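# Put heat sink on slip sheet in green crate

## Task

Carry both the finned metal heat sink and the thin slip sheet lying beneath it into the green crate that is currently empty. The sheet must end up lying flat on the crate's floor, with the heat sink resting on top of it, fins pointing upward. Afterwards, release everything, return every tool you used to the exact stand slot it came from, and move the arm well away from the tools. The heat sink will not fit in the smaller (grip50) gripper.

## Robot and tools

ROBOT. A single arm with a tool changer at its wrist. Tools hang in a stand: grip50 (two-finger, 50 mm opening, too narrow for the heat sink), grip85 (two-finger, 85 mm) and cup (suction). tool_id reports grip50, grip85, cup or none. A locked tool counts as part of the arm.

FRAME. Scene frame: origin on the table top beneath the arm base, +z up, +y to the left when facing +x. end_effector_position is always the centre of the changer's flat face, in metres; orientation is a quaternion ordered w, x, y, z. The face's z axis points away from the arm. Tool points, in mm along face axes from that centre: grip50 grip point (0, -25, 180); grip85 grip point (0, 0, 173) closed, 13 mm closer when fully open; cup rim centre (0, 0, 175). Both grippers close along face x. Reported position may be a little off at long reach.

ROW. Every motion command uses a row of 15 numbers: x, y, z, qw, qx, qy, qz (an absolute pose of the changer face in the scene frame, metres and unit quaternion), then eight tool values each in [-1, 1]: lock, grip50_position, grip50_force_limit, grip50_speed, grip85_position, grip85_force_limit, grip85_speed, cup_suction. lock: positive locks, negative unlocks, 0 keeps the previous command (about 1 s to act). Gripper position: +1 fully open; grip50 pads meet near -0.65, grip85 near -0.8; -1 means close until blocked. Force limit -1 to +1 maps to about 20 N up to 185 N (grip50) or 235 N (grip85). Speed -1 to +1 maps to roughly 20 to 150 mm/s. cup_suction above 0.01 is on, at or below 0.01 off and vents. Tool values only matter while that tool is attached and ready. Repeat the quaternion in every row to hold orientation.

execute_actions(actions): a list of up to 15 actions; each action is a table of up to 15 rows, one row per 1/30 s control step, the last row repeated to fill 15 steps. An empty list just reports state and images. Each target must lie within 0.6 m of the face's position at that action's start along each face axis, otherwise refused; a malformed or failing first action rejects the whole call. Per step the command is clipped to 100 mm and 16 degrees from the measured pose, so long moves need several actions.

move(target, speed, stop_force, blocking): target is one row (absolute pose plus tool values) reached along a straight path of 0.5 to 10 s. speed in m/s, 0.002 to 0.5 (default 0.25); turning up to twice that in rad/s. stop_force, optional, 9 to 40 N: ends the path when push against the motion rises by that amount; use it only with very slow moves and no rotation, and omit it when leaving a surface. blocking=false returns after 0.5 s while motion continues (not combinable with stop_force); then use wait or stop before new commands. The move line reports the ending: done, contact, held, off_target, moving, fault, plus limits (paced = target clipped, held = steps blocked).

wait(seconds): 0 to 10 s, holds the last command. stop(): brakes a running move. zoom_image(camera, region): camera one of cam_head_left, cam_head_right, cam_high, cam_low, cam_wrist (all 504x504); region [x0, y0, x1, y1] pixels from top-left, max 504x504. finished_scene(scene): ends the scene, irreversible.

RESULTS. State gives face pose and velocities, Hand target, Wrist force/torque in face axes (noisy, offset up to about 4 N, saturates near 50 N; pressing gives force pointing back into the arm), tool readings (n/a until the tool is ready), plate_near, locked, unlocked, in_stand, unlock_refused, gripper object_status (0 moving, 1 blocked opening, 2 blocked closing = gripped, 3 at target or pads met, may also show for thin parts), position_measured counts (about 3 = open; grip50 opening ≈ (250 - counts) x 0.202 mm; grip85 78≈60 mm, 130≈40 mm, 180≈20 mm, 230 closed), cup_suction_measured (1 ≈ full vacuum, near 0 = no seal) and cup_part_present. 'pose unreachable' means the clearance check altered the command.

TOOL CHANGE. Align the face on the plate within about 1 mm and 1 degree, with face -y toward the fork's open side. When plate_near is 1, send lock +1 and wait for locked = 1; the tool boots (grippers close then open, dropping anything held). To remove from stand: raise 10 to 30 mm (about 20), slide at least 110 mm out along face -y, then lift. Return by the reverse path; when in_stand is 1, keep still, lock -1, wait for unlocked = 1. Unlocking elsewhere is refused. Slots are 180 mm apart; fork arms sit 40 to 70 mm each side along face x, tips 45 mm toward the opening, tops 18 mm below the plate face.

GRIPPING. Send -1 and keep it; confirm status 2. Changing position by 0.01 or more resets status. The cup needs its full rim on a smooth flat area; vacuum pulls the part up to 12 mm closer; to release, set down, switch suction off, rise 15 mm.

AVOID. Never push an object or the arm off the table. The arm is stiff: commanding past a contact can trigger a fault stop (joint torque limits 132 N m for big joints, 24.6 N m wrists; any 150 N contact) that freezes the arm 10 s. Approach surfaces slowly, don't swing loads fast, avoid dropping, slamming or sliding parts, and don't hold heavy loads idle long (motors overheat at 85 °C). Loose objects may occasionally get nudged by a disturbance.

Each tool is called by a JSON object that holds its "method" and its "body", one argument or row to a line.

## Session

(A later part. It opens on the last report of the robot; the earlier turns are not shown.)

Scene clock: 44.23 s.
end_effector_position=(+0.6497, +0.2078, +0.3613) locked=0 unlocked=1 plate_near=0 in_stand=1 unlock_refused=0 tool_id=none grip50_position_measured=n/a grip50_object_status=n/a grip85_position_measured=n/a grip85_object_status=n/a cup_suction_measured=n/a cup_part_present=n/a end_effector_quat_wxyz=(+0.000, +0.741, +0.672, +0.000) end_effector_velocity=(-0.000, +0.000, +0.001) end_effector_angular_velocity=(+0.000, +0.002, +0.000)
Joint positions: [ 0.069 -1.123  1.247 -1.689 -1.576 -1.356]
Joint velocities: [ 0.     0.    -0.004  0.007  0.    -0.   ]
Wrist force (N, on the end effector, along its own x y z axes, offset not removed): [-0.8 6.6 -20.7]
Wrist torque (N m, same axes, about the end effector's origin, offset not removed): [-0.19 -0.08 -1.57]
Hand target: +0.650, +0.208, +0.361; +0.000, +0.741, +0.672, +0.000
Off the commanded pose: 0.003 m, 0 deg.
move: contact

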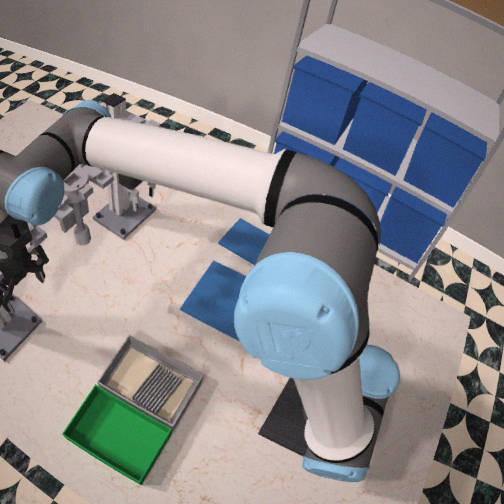

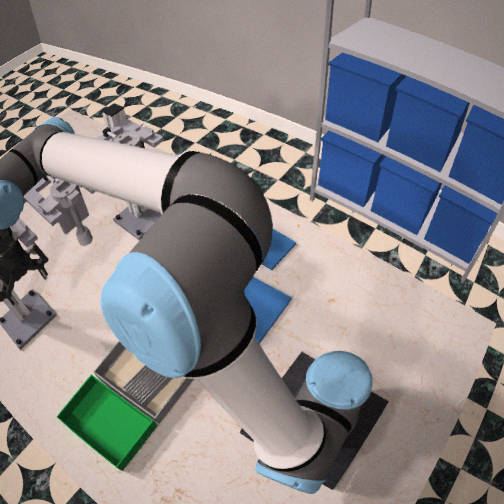

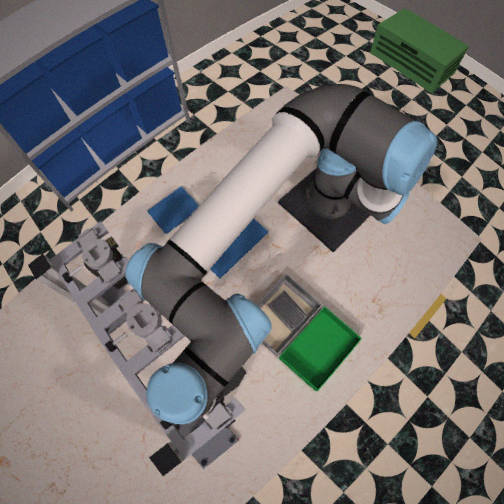

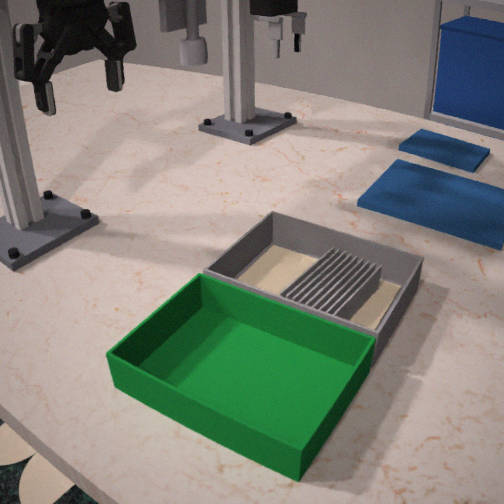

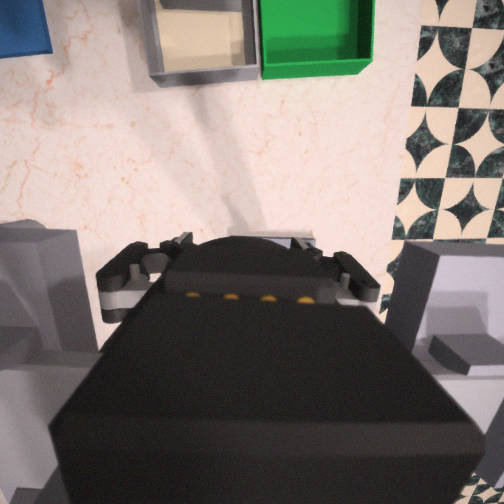

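{"method": "move", "body": {
  "target": [0.6499,0.2078,0.366,0,0.7314,0.6820,0,0,0,0,0,0,0,0,0],
  "speed": 0.01
}}

{"method": "move", "body": {
  "target": [0.6499,0.2078,0.3580,0,0.7314,0.6820,0,0,0,0,0,0,0,0,0],
  "speed": 0.004,
  "stop_force": 12
}}

Scene clock: 49.80 s.
end_effector_position=(+0.6499, +0.2078, +0.3659) locked=0 unlocked=1 plate_near=0 in_stand=0 unlock_refused=0 tool_id=none grip50_position_measured=n/a grip50_object_status=n/a grip85_position_measured=n/a grip85_object_status=n/a cup_suction_measured=n/a cup_part_present=n/a end_effector_quat_wxyz=(+0.000, +0.731, +0.682, -0.000) end_effector_velocity=(+0.000, -0.000, +0.001) end_effector_angular_velocity=(+0.000, -0.001, +0.004)
Joint positions: [ 0.069 -1.124  1.236 -1.676 -1.576 -1.383]
Joint velocities: [-0.    -0.    -0.002  0.001 -0.    -0.004]
Wrist force (N, on the end effector, along its own x y z axes, offset not removed): [0.6 -0.9 -1.9]
Wrist torque (N m, same axes, about the end effector's origin, offset not removed): [-0.09 0.11 -0.21]
Hand target: +0.650, +0.208, +0.366; +0.000, +0.731, +0.682, +0.000
Off the commanded pose: 0.000 m, 0 deg.
move: done

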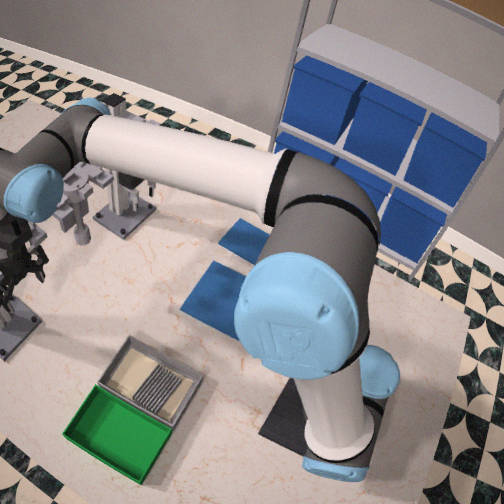

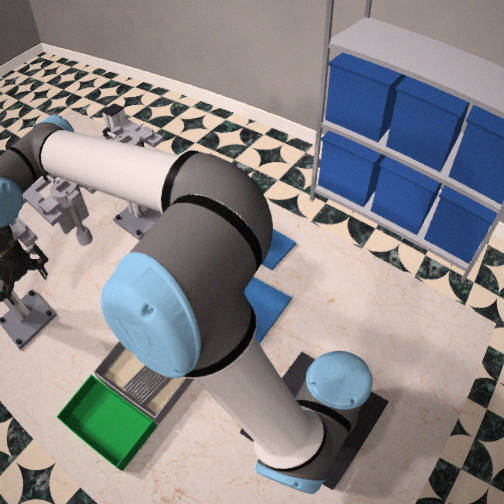

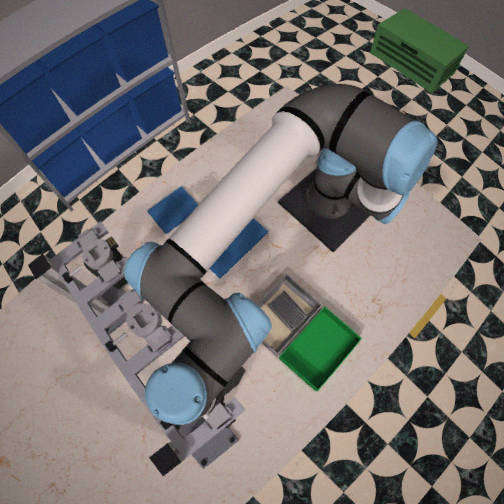

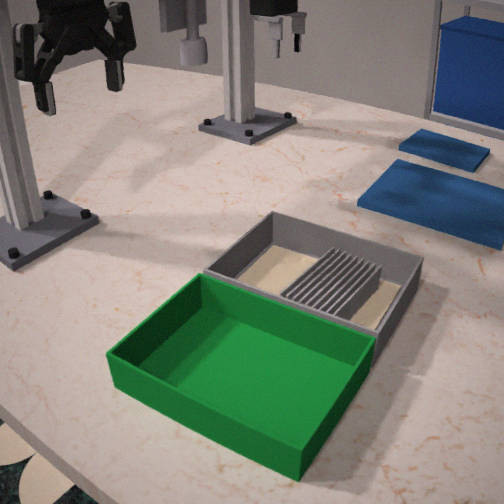

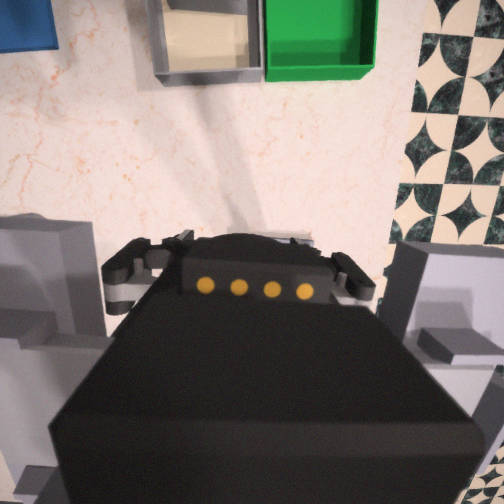

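Scene clock: 51.80 s.
end_effector_position=(+0.6499, +0.2078, +0.3595) locked=0 unlocked=1 plate_near=1 in_stand=1 unlock_refused=0 tool_id=none grip50_position_measured=n/a grip50_object_status=n/a grip85_position_measured=n/a grip85_object_status=n/a cup_suction_measured=n/a cup_part_present=n/a end_effector_quat_wxyz=(+0.000, +0.731, +0.682, +0.000) end_effector_velocity=(-0.000, -0.000, +0.001) end_effector_angular_velocity=(-0.000, +0.003, -0.000)
Joint positions: [ 0.069 -1.122  1.25  -1.693 -1.576 -1.384]
Joint velocities: [-0.     0.    -0.003  0.006 -0.     0.   ]
Wrist force (N, on the end effector, along its own x y z axes, offset not removed): [0.8 3.5 -23.0]
Wrist torque (N m, same axes, about the end effector's origin, offset not removed): [0.74 -0.33 -0.26]
Hand target: +0.650, +0.208, +0.360; +0.000, +0.731, +0.682, +0.000
Off the commanded pose: 0.002 m, 0 deg.
move: contact

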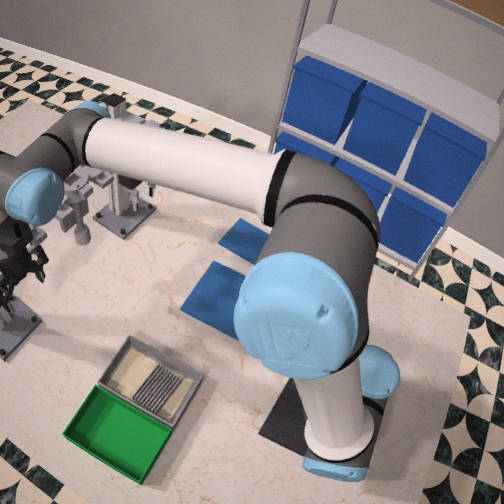

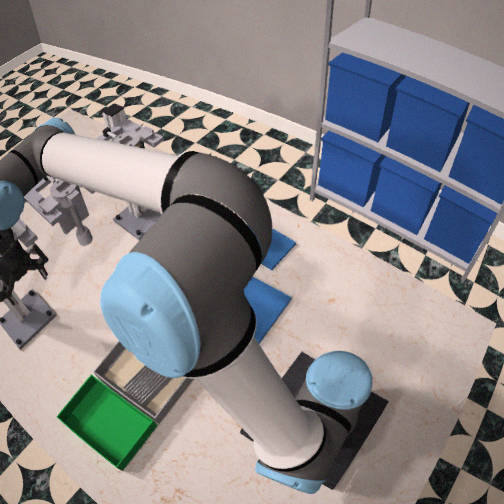

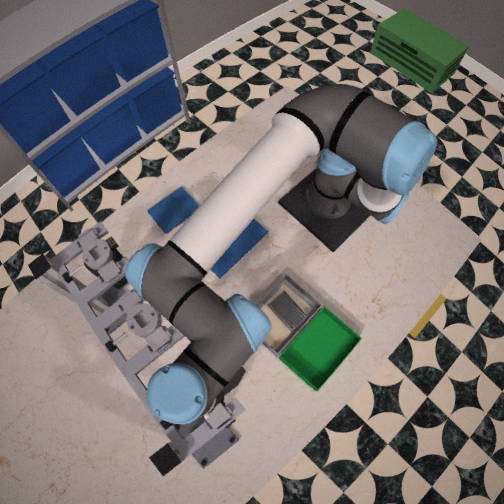

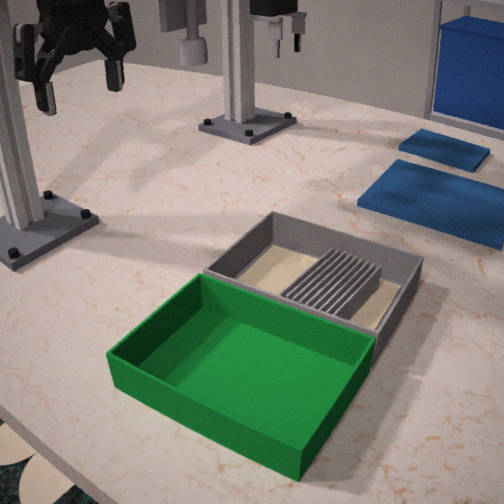

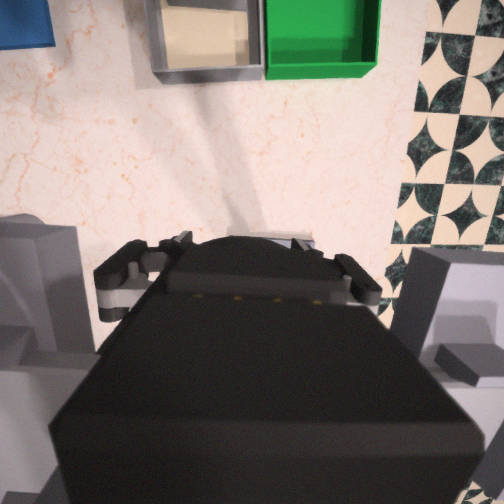

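{"method": "execute_actions", "body": {
  "actions": [
    [[0.6499,0.2078,0.3598,0,0.7314,0.6820,0,1,0,0,0,0.7,-0.6,0,0]],
    [[0.6499,0.2078,0.3598,0,0.7314,0.6820,0,1,0,0,0,0.7,-0.6,0,0]],
    [[0.6499,0.2078,0.3598,0,0.7314,0.6820,0,1,0,0,0,0.7,-0.6,0,0]]
  ]
}}

{"method": "move", "body": {
  "target": [0.6499,0.2078,0.38,0,0.7314,0.6820,0,0,0,0,0,0.7,-0.6,0,0],
  "speed": 0.03
}}

{"method": "move", "body": {
  "target": [0.5003,0.2183,0.38,0,0.7314,0.6820,0,0,0,0,0,0.7,-0.6,0,0],
  "speed": 0.12
}}

{"method": "move", "body": {
  "target": [0.33,0.18,0.30,0,0.9994,-0.035,0,0,0,0,0,0.7,-0.6,0,0],
  "speed": 0.3
}}

Scene clock: 62.90 s.
end_effector_position=(+0.6499, +0.2078, +0.3598) locked=1 unlocked=0 plate_near=1 in_stand=1 unlock_refused=0 tool_id=grip85 grip50_position_measured=n/a grip50_object_status=n/a grip85_position_measured=n/a grip85_object_status=n/a cup_suction_measured=n/a cup_part_present=n/a end_effector_quat_wxyz=(+0.000, +0.731, +0.682, +0.000) end_effector_velocity=(+0.000, +0.000, -0.000) end_effector_angular_velocity=(+0.001, -0.000, -0.000)
Joint positions: [ 0.069 -1.122  1.249 -1.691 -1.576 -1.384]
Joint velocities: [ 0.    -0.     0.    -0.     0.001  0.   ]
Wrist force (N, on the end effector, along its own x y z axes, offset not removed): [-1.6 2.5 -15.2]
Wrist torque (N m, same axes, about the end effector's origin, offset not removed): [-0.21 -0.23 -0.15]
Hand target: +0.650, +0.208, +0.360; +0.000, +0.731, +0.682, -0.000
Off the commanded pose: 0.000 m, 0 deg.

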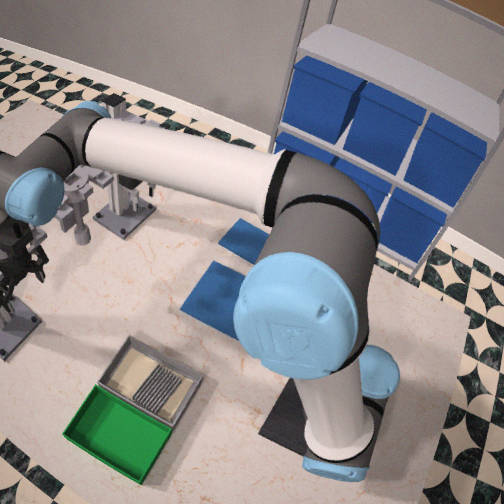

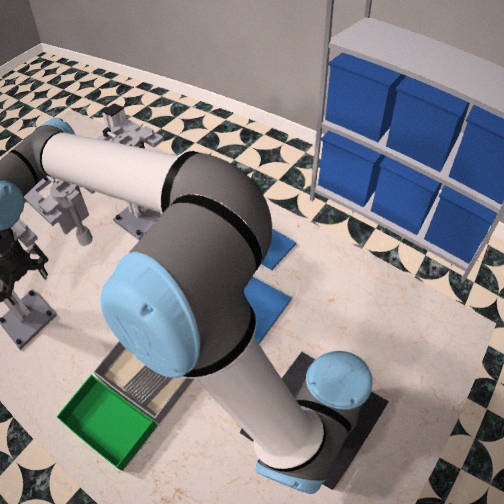

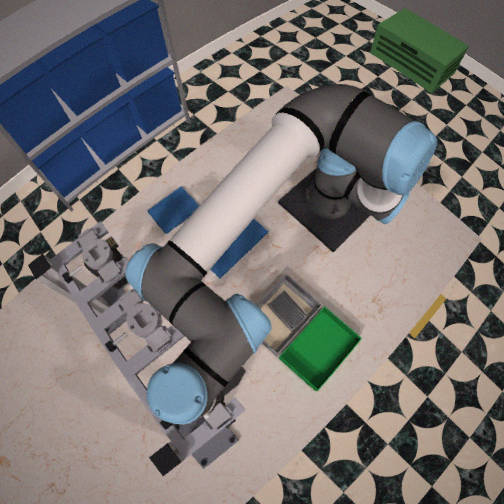

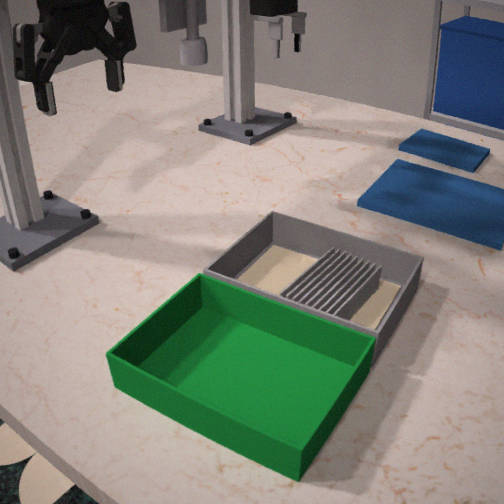

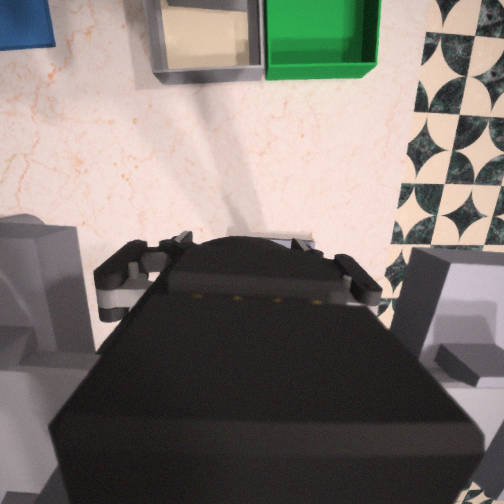

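Scene clock: 63.90 s.
end_effector_position=(+0.6499, +0.2078, +0.3798) locked=1 unlocked=0 plate_near=1 in_stand=0 unlock_refused=0 tool_id=grip85 grip50_position_measured=n/a grip50_object_status=n/a grip85_position_measured=n/a grip85_object_status=n/a cup_suction_measured=n/a cup_part_present=n/a end_effector_quat_wxyz=(+0.000, +0.731, +0.682, +0.000) end_effector_velocity=(-0.000, +0.000, +0.002) end_effector_angular_velocity=(-0.000, -0.000, -0.000)
Joint positions: [ 0.069 -1.127  1.205 -1.642 -1.576 -1.384]
Joint velocities: [ 0.    -0.    -0.005  0.005 -0.     0.   ]
Wrist force (N, on the end effector, along its own x y z axes, offset not removed): [-0.6 -0.1 -1.3]
Wrist torque (N m, same axes, about the end effector's origin, offset not removed): [0.00 0.35 -0.31]
Hand target: +0.650, +0.208, +0.380; +0.000, +0.731, +0.682, +0.000
Off the commanded pose: 0.000 m, 0 deg.
move: done

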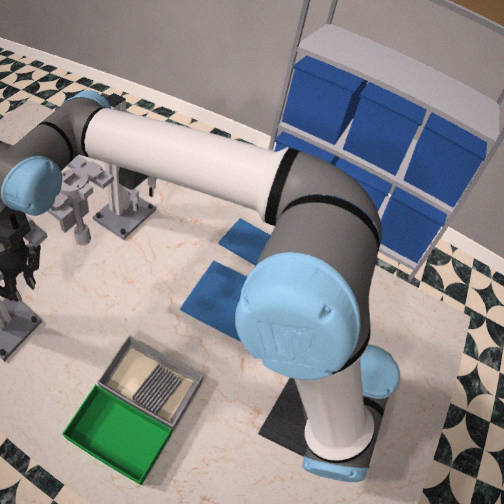

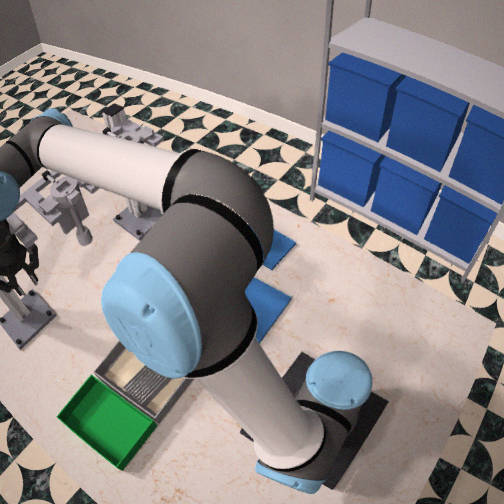

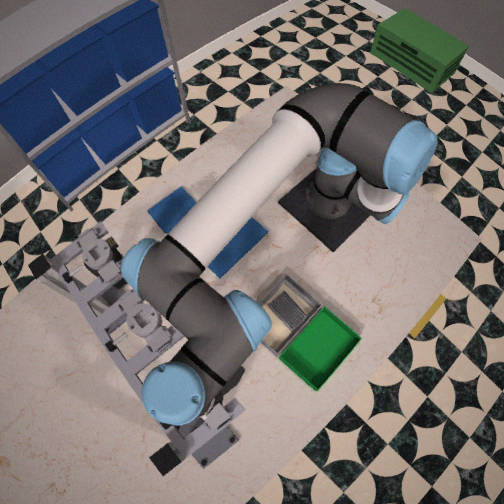

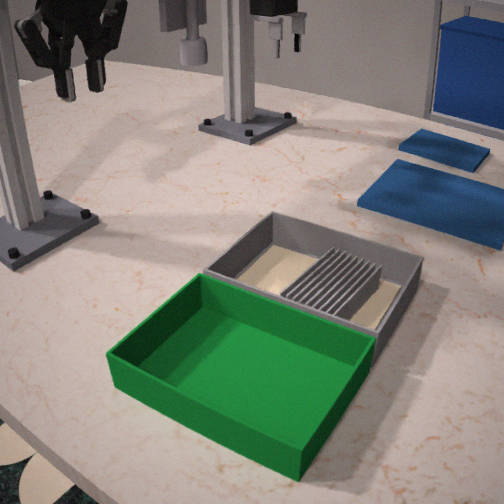

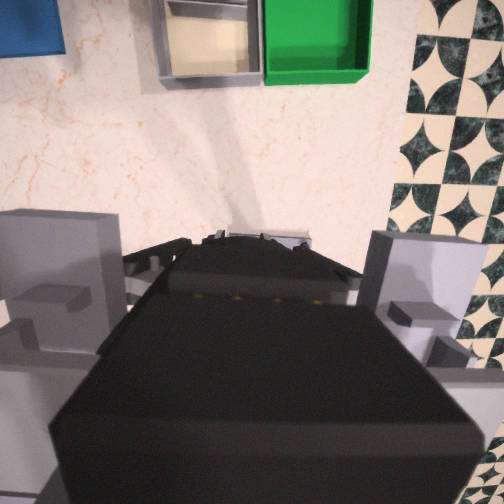

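Scene clock: 65.63 s.
end_effector_position=(+0.5004, +0.2183, +0.3801) locked=1 unlocked=0 plate_near=1 in_stand=0 unlock_refused=0 tool_id=grip85 grip50_position_measured=n/a grip50_object_status=n/a grip85_position_measured=n/a grip85_object_status=n/a cup_suction_measured=n/a cup_part_present=n/a end_effector_quat_wxyz=(+0.000, +0.731, +0.682, -0.000) end_effector_velocity=(-0.002, -0.000, +0.000) end_effector_angular_velocity=(-0.000, -0.000, -0.000)
Joint positions: [ 0.122 -1.458  1.632 -1.738 -1.576 -1.331]
Joint velocities: [ 0.001 -0.005  0.005 -0.001 -0.     0.001]
Wrist force (N, on the end effector, along its own x y z axes, offset not removed): [0.6 0.9 -4.3]
Wrist torque (N m, same axes, about the end effector's origin, offset not removed): [0.09 -0.06 -0.17]
Hand target: +0.500, +0.218, +0.380; +0.000, +0.731, +0.682, -0.000
Off the commanded pose: 0.000 m, 0 deg.
move: done

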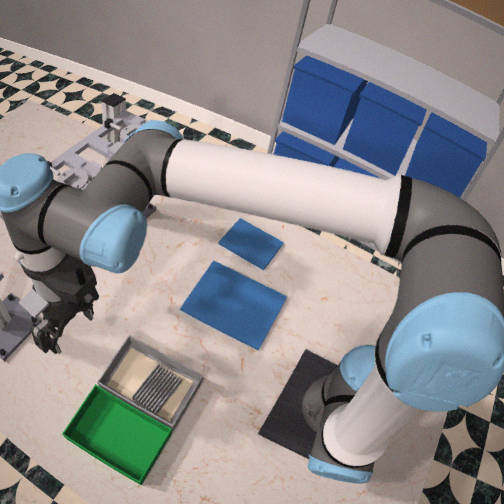

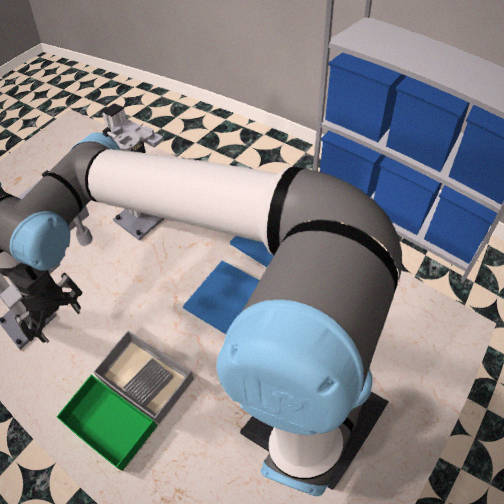

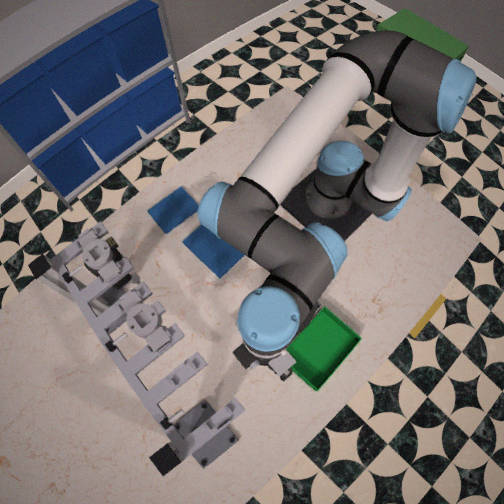

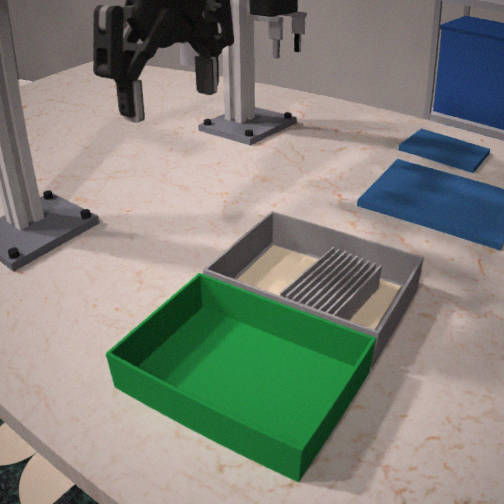

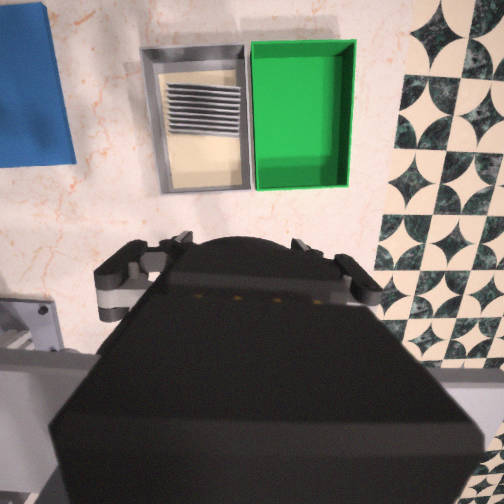

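Scene clock: 68.80 s.
end_effector_position=(+0.3299, +0.1801, +0.3002) locked=1 unlocked=0 plate_near=1 in_stand=0 unlock_refused=0 tool_id=grip85 grip50_position_measured=n/a grip50_object_status=n/a grip85_position_measured=41 grip85_object_status=3 cup_suction_measured=n/a cup_part_present=n/a end_effector_quat_wxyz=(-0.000, +0.999, -0.035, -0.000) end_effector_velocity=(-0.001, -0.000, -0.000) end_effector_angular_velocity=(+0.000, +0.000, -0.009)
Joint positions: [ 0.096 -1.839  2.189 -1.913 -1.576  0.213]
Joint velocities: [ 0.    -0.003  0.003 -0.     0.     0.009]
Wrist force (N, on the end effector, along its own x y z axes, offset not removed): [-3.5 1.1 -3.3]
Wrist torque (N m, same axes, about the end effector's origin, offset not removed): [0.30 0.39 -0.10]
Hand target: +0.330, +0.180, +0.300; -0.000, +0.999, -0.035, -0.000
Off the commanded pose: 0.000 m, 0 deg.
move: done

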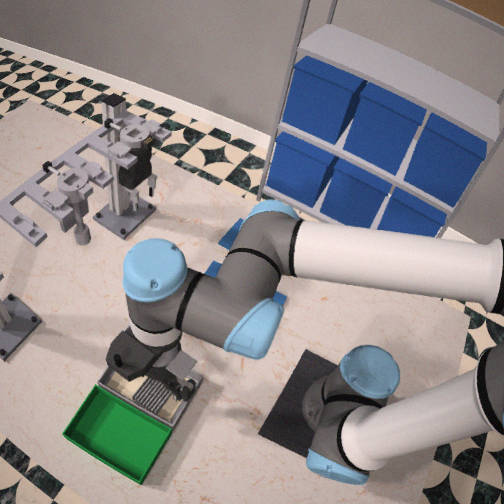

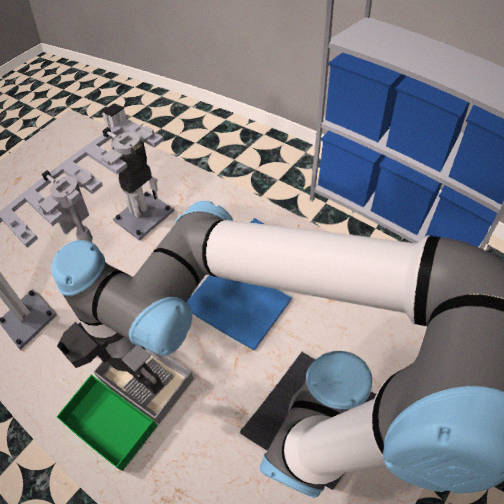

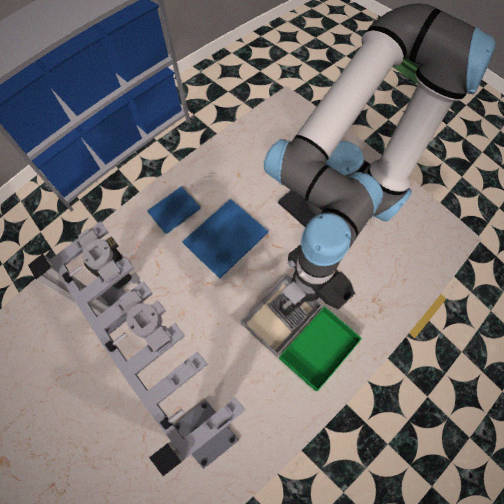

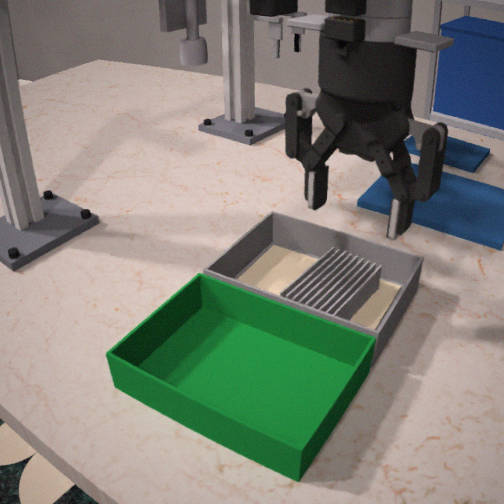

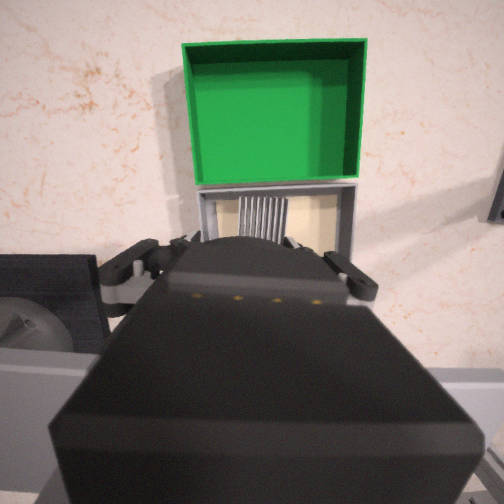

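{"method": "move", "body": {
  "target": [0.354,0.178,0.235,0,0.9994,-0.035,0,0,0,0,0,0.7,-0.6,0,0],
  "speed": 0.12
}}

Scene clock: 80.07 s.
end_effector_position=(+0.3537, +0.1780, +0.2352) locked=1 unlocked=0 plate_near=1 in_stand=0 unlock_refused=0 tool_id=grip85 grip50_position_measured=n/a grip50_object_status=n/a grip85_position_measured=41 grip85_object_status=3 cup_suction_measured=n/a cup_part_present=n/a end_effector_quat_wxyz=(-0.000, +0.999, -0.035, -0.000) end_effector_velocity=(+0.001, +0.000, -0.002) end_effector_angular_velocity=(+0.000, +0.000, +0.001)
Joint positions: [ 0.08  -1.698  2.267 -2.132 -1.576  0.198]
Joint velocities: [-0.     0.006  0.001 -0.007  0.    -0.001]
Wrist force (N, on the end effector, along its own x y z axes, offset not removed): [-1.1 -1.2 -1.3]
Wrist torque (N m, same axes, about the end effector's origin, offset not removed): [-0.07 0.05 -0.13]
Hand target: +0.354, +0.178, +0.235; -0.000, +0.999, -0.035, -0.000
Off the commanded pose: 0.000 m, 0 deg.
move: done

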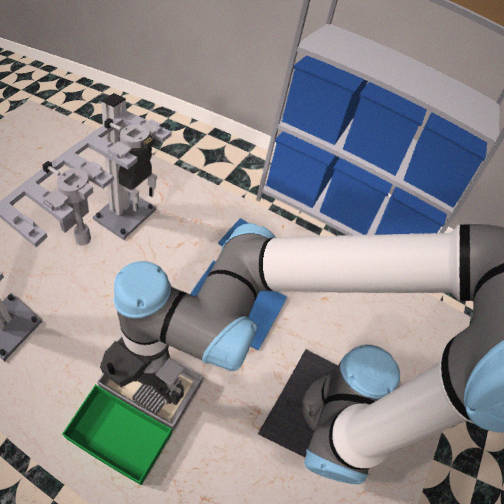

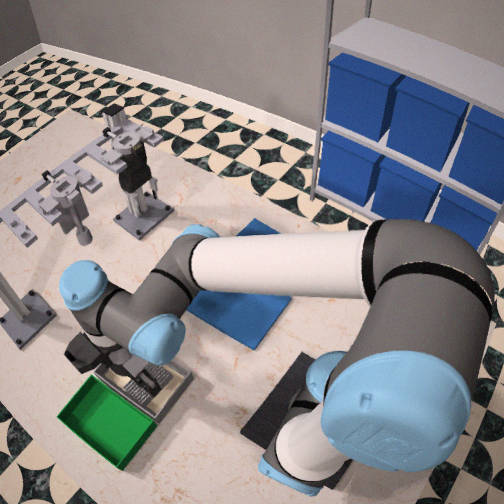

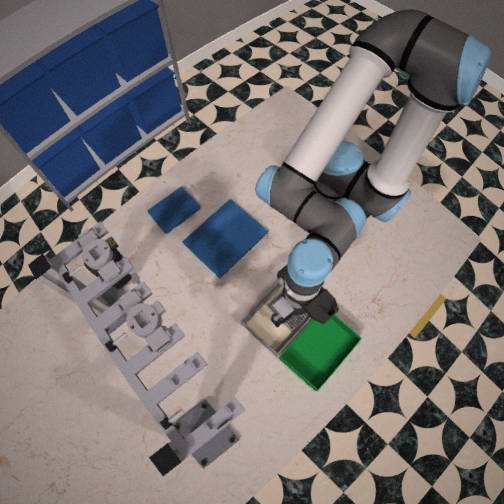

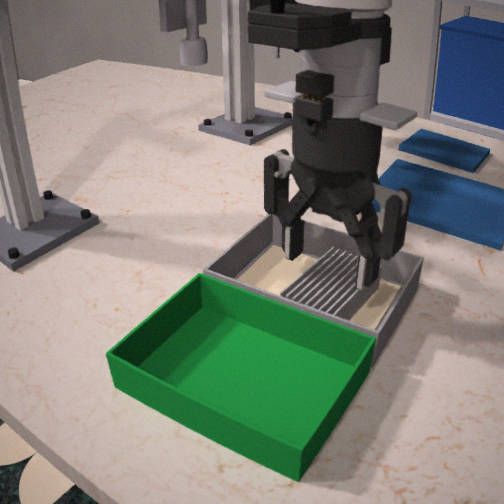

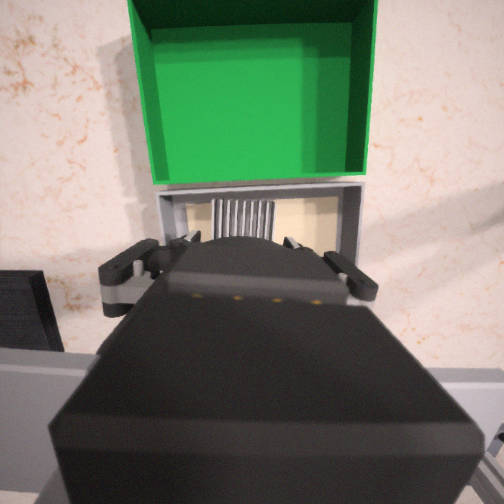

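{"method": "move", "body": {
  "target": [0.3536,0.172,0.196,0,0.9994,-0.035,0,0,0,0,0,0.7,-0.6,0,0],
  "speed": 0.04,
  "stop_force": 15
}}

Scene clock: 85.20 s.
end_effector_position=(+0.3535, +0.1720, +0.1962) locked=1 unlocked=0 plate_near=1 in_stand=0 unlock_refused=0 tool_id=grip85 grip50_position_measured=n/a grip50_object_status=n/a grip85_position_measured=41 grip85_object_status=3 cup_suction_measured=n/a cup_part_present=n/a end_effector_quat_wxyz=(-0.000, +0.999, -0.035, -0.000) end_effector_velocity=(+0.000, -0.000, -0.002) end_effector_angular_velocity=(+0.000, -0.000, +0.000)
Joint positions: [ 0.064 -1.634  2.334 -2.264 -1.576  0.182]
Joint velocities: [-0.001  0.004  0.003 -0.007  0.    -0.001]
Wrist force (N, on the end effector, along its own x y z axes, offset not removed): [-2.7 1.7 -2.6]
Wrist torque (N m, same axes, about the end effector's origin, offset not removed): [0.03 0.15 -0.23]
Hand target: +0.354, +0.172, +0.196; -0.000, +0.999, -0.035, -0.000
Off the commanded pose: 0.000 m, 0 deg.
move: done

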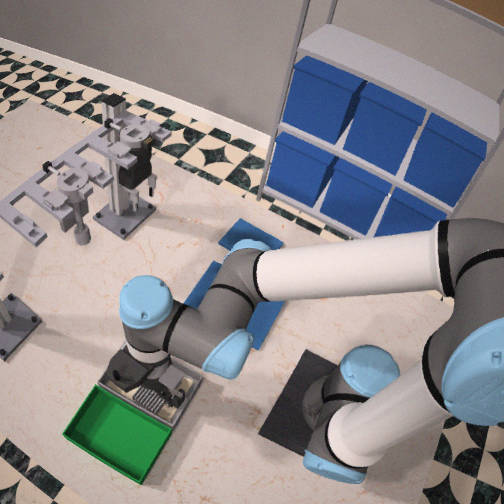

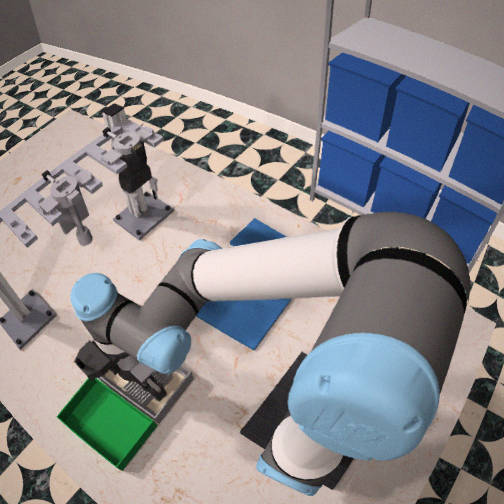

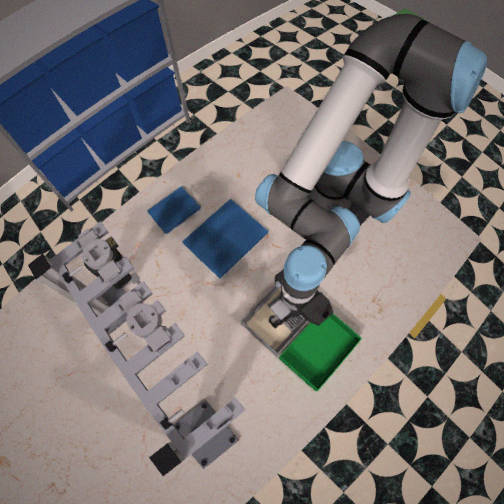

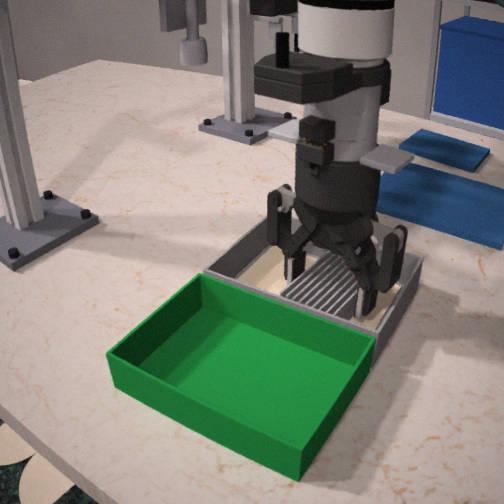

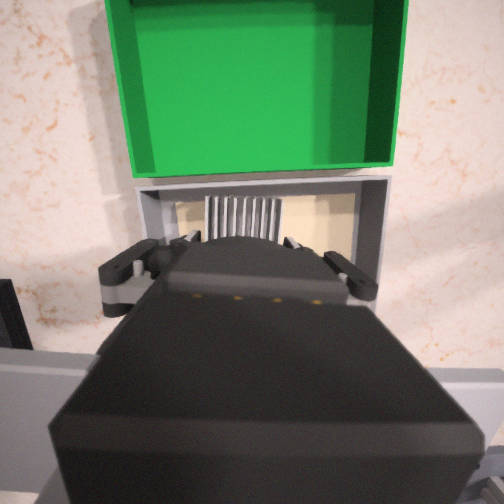

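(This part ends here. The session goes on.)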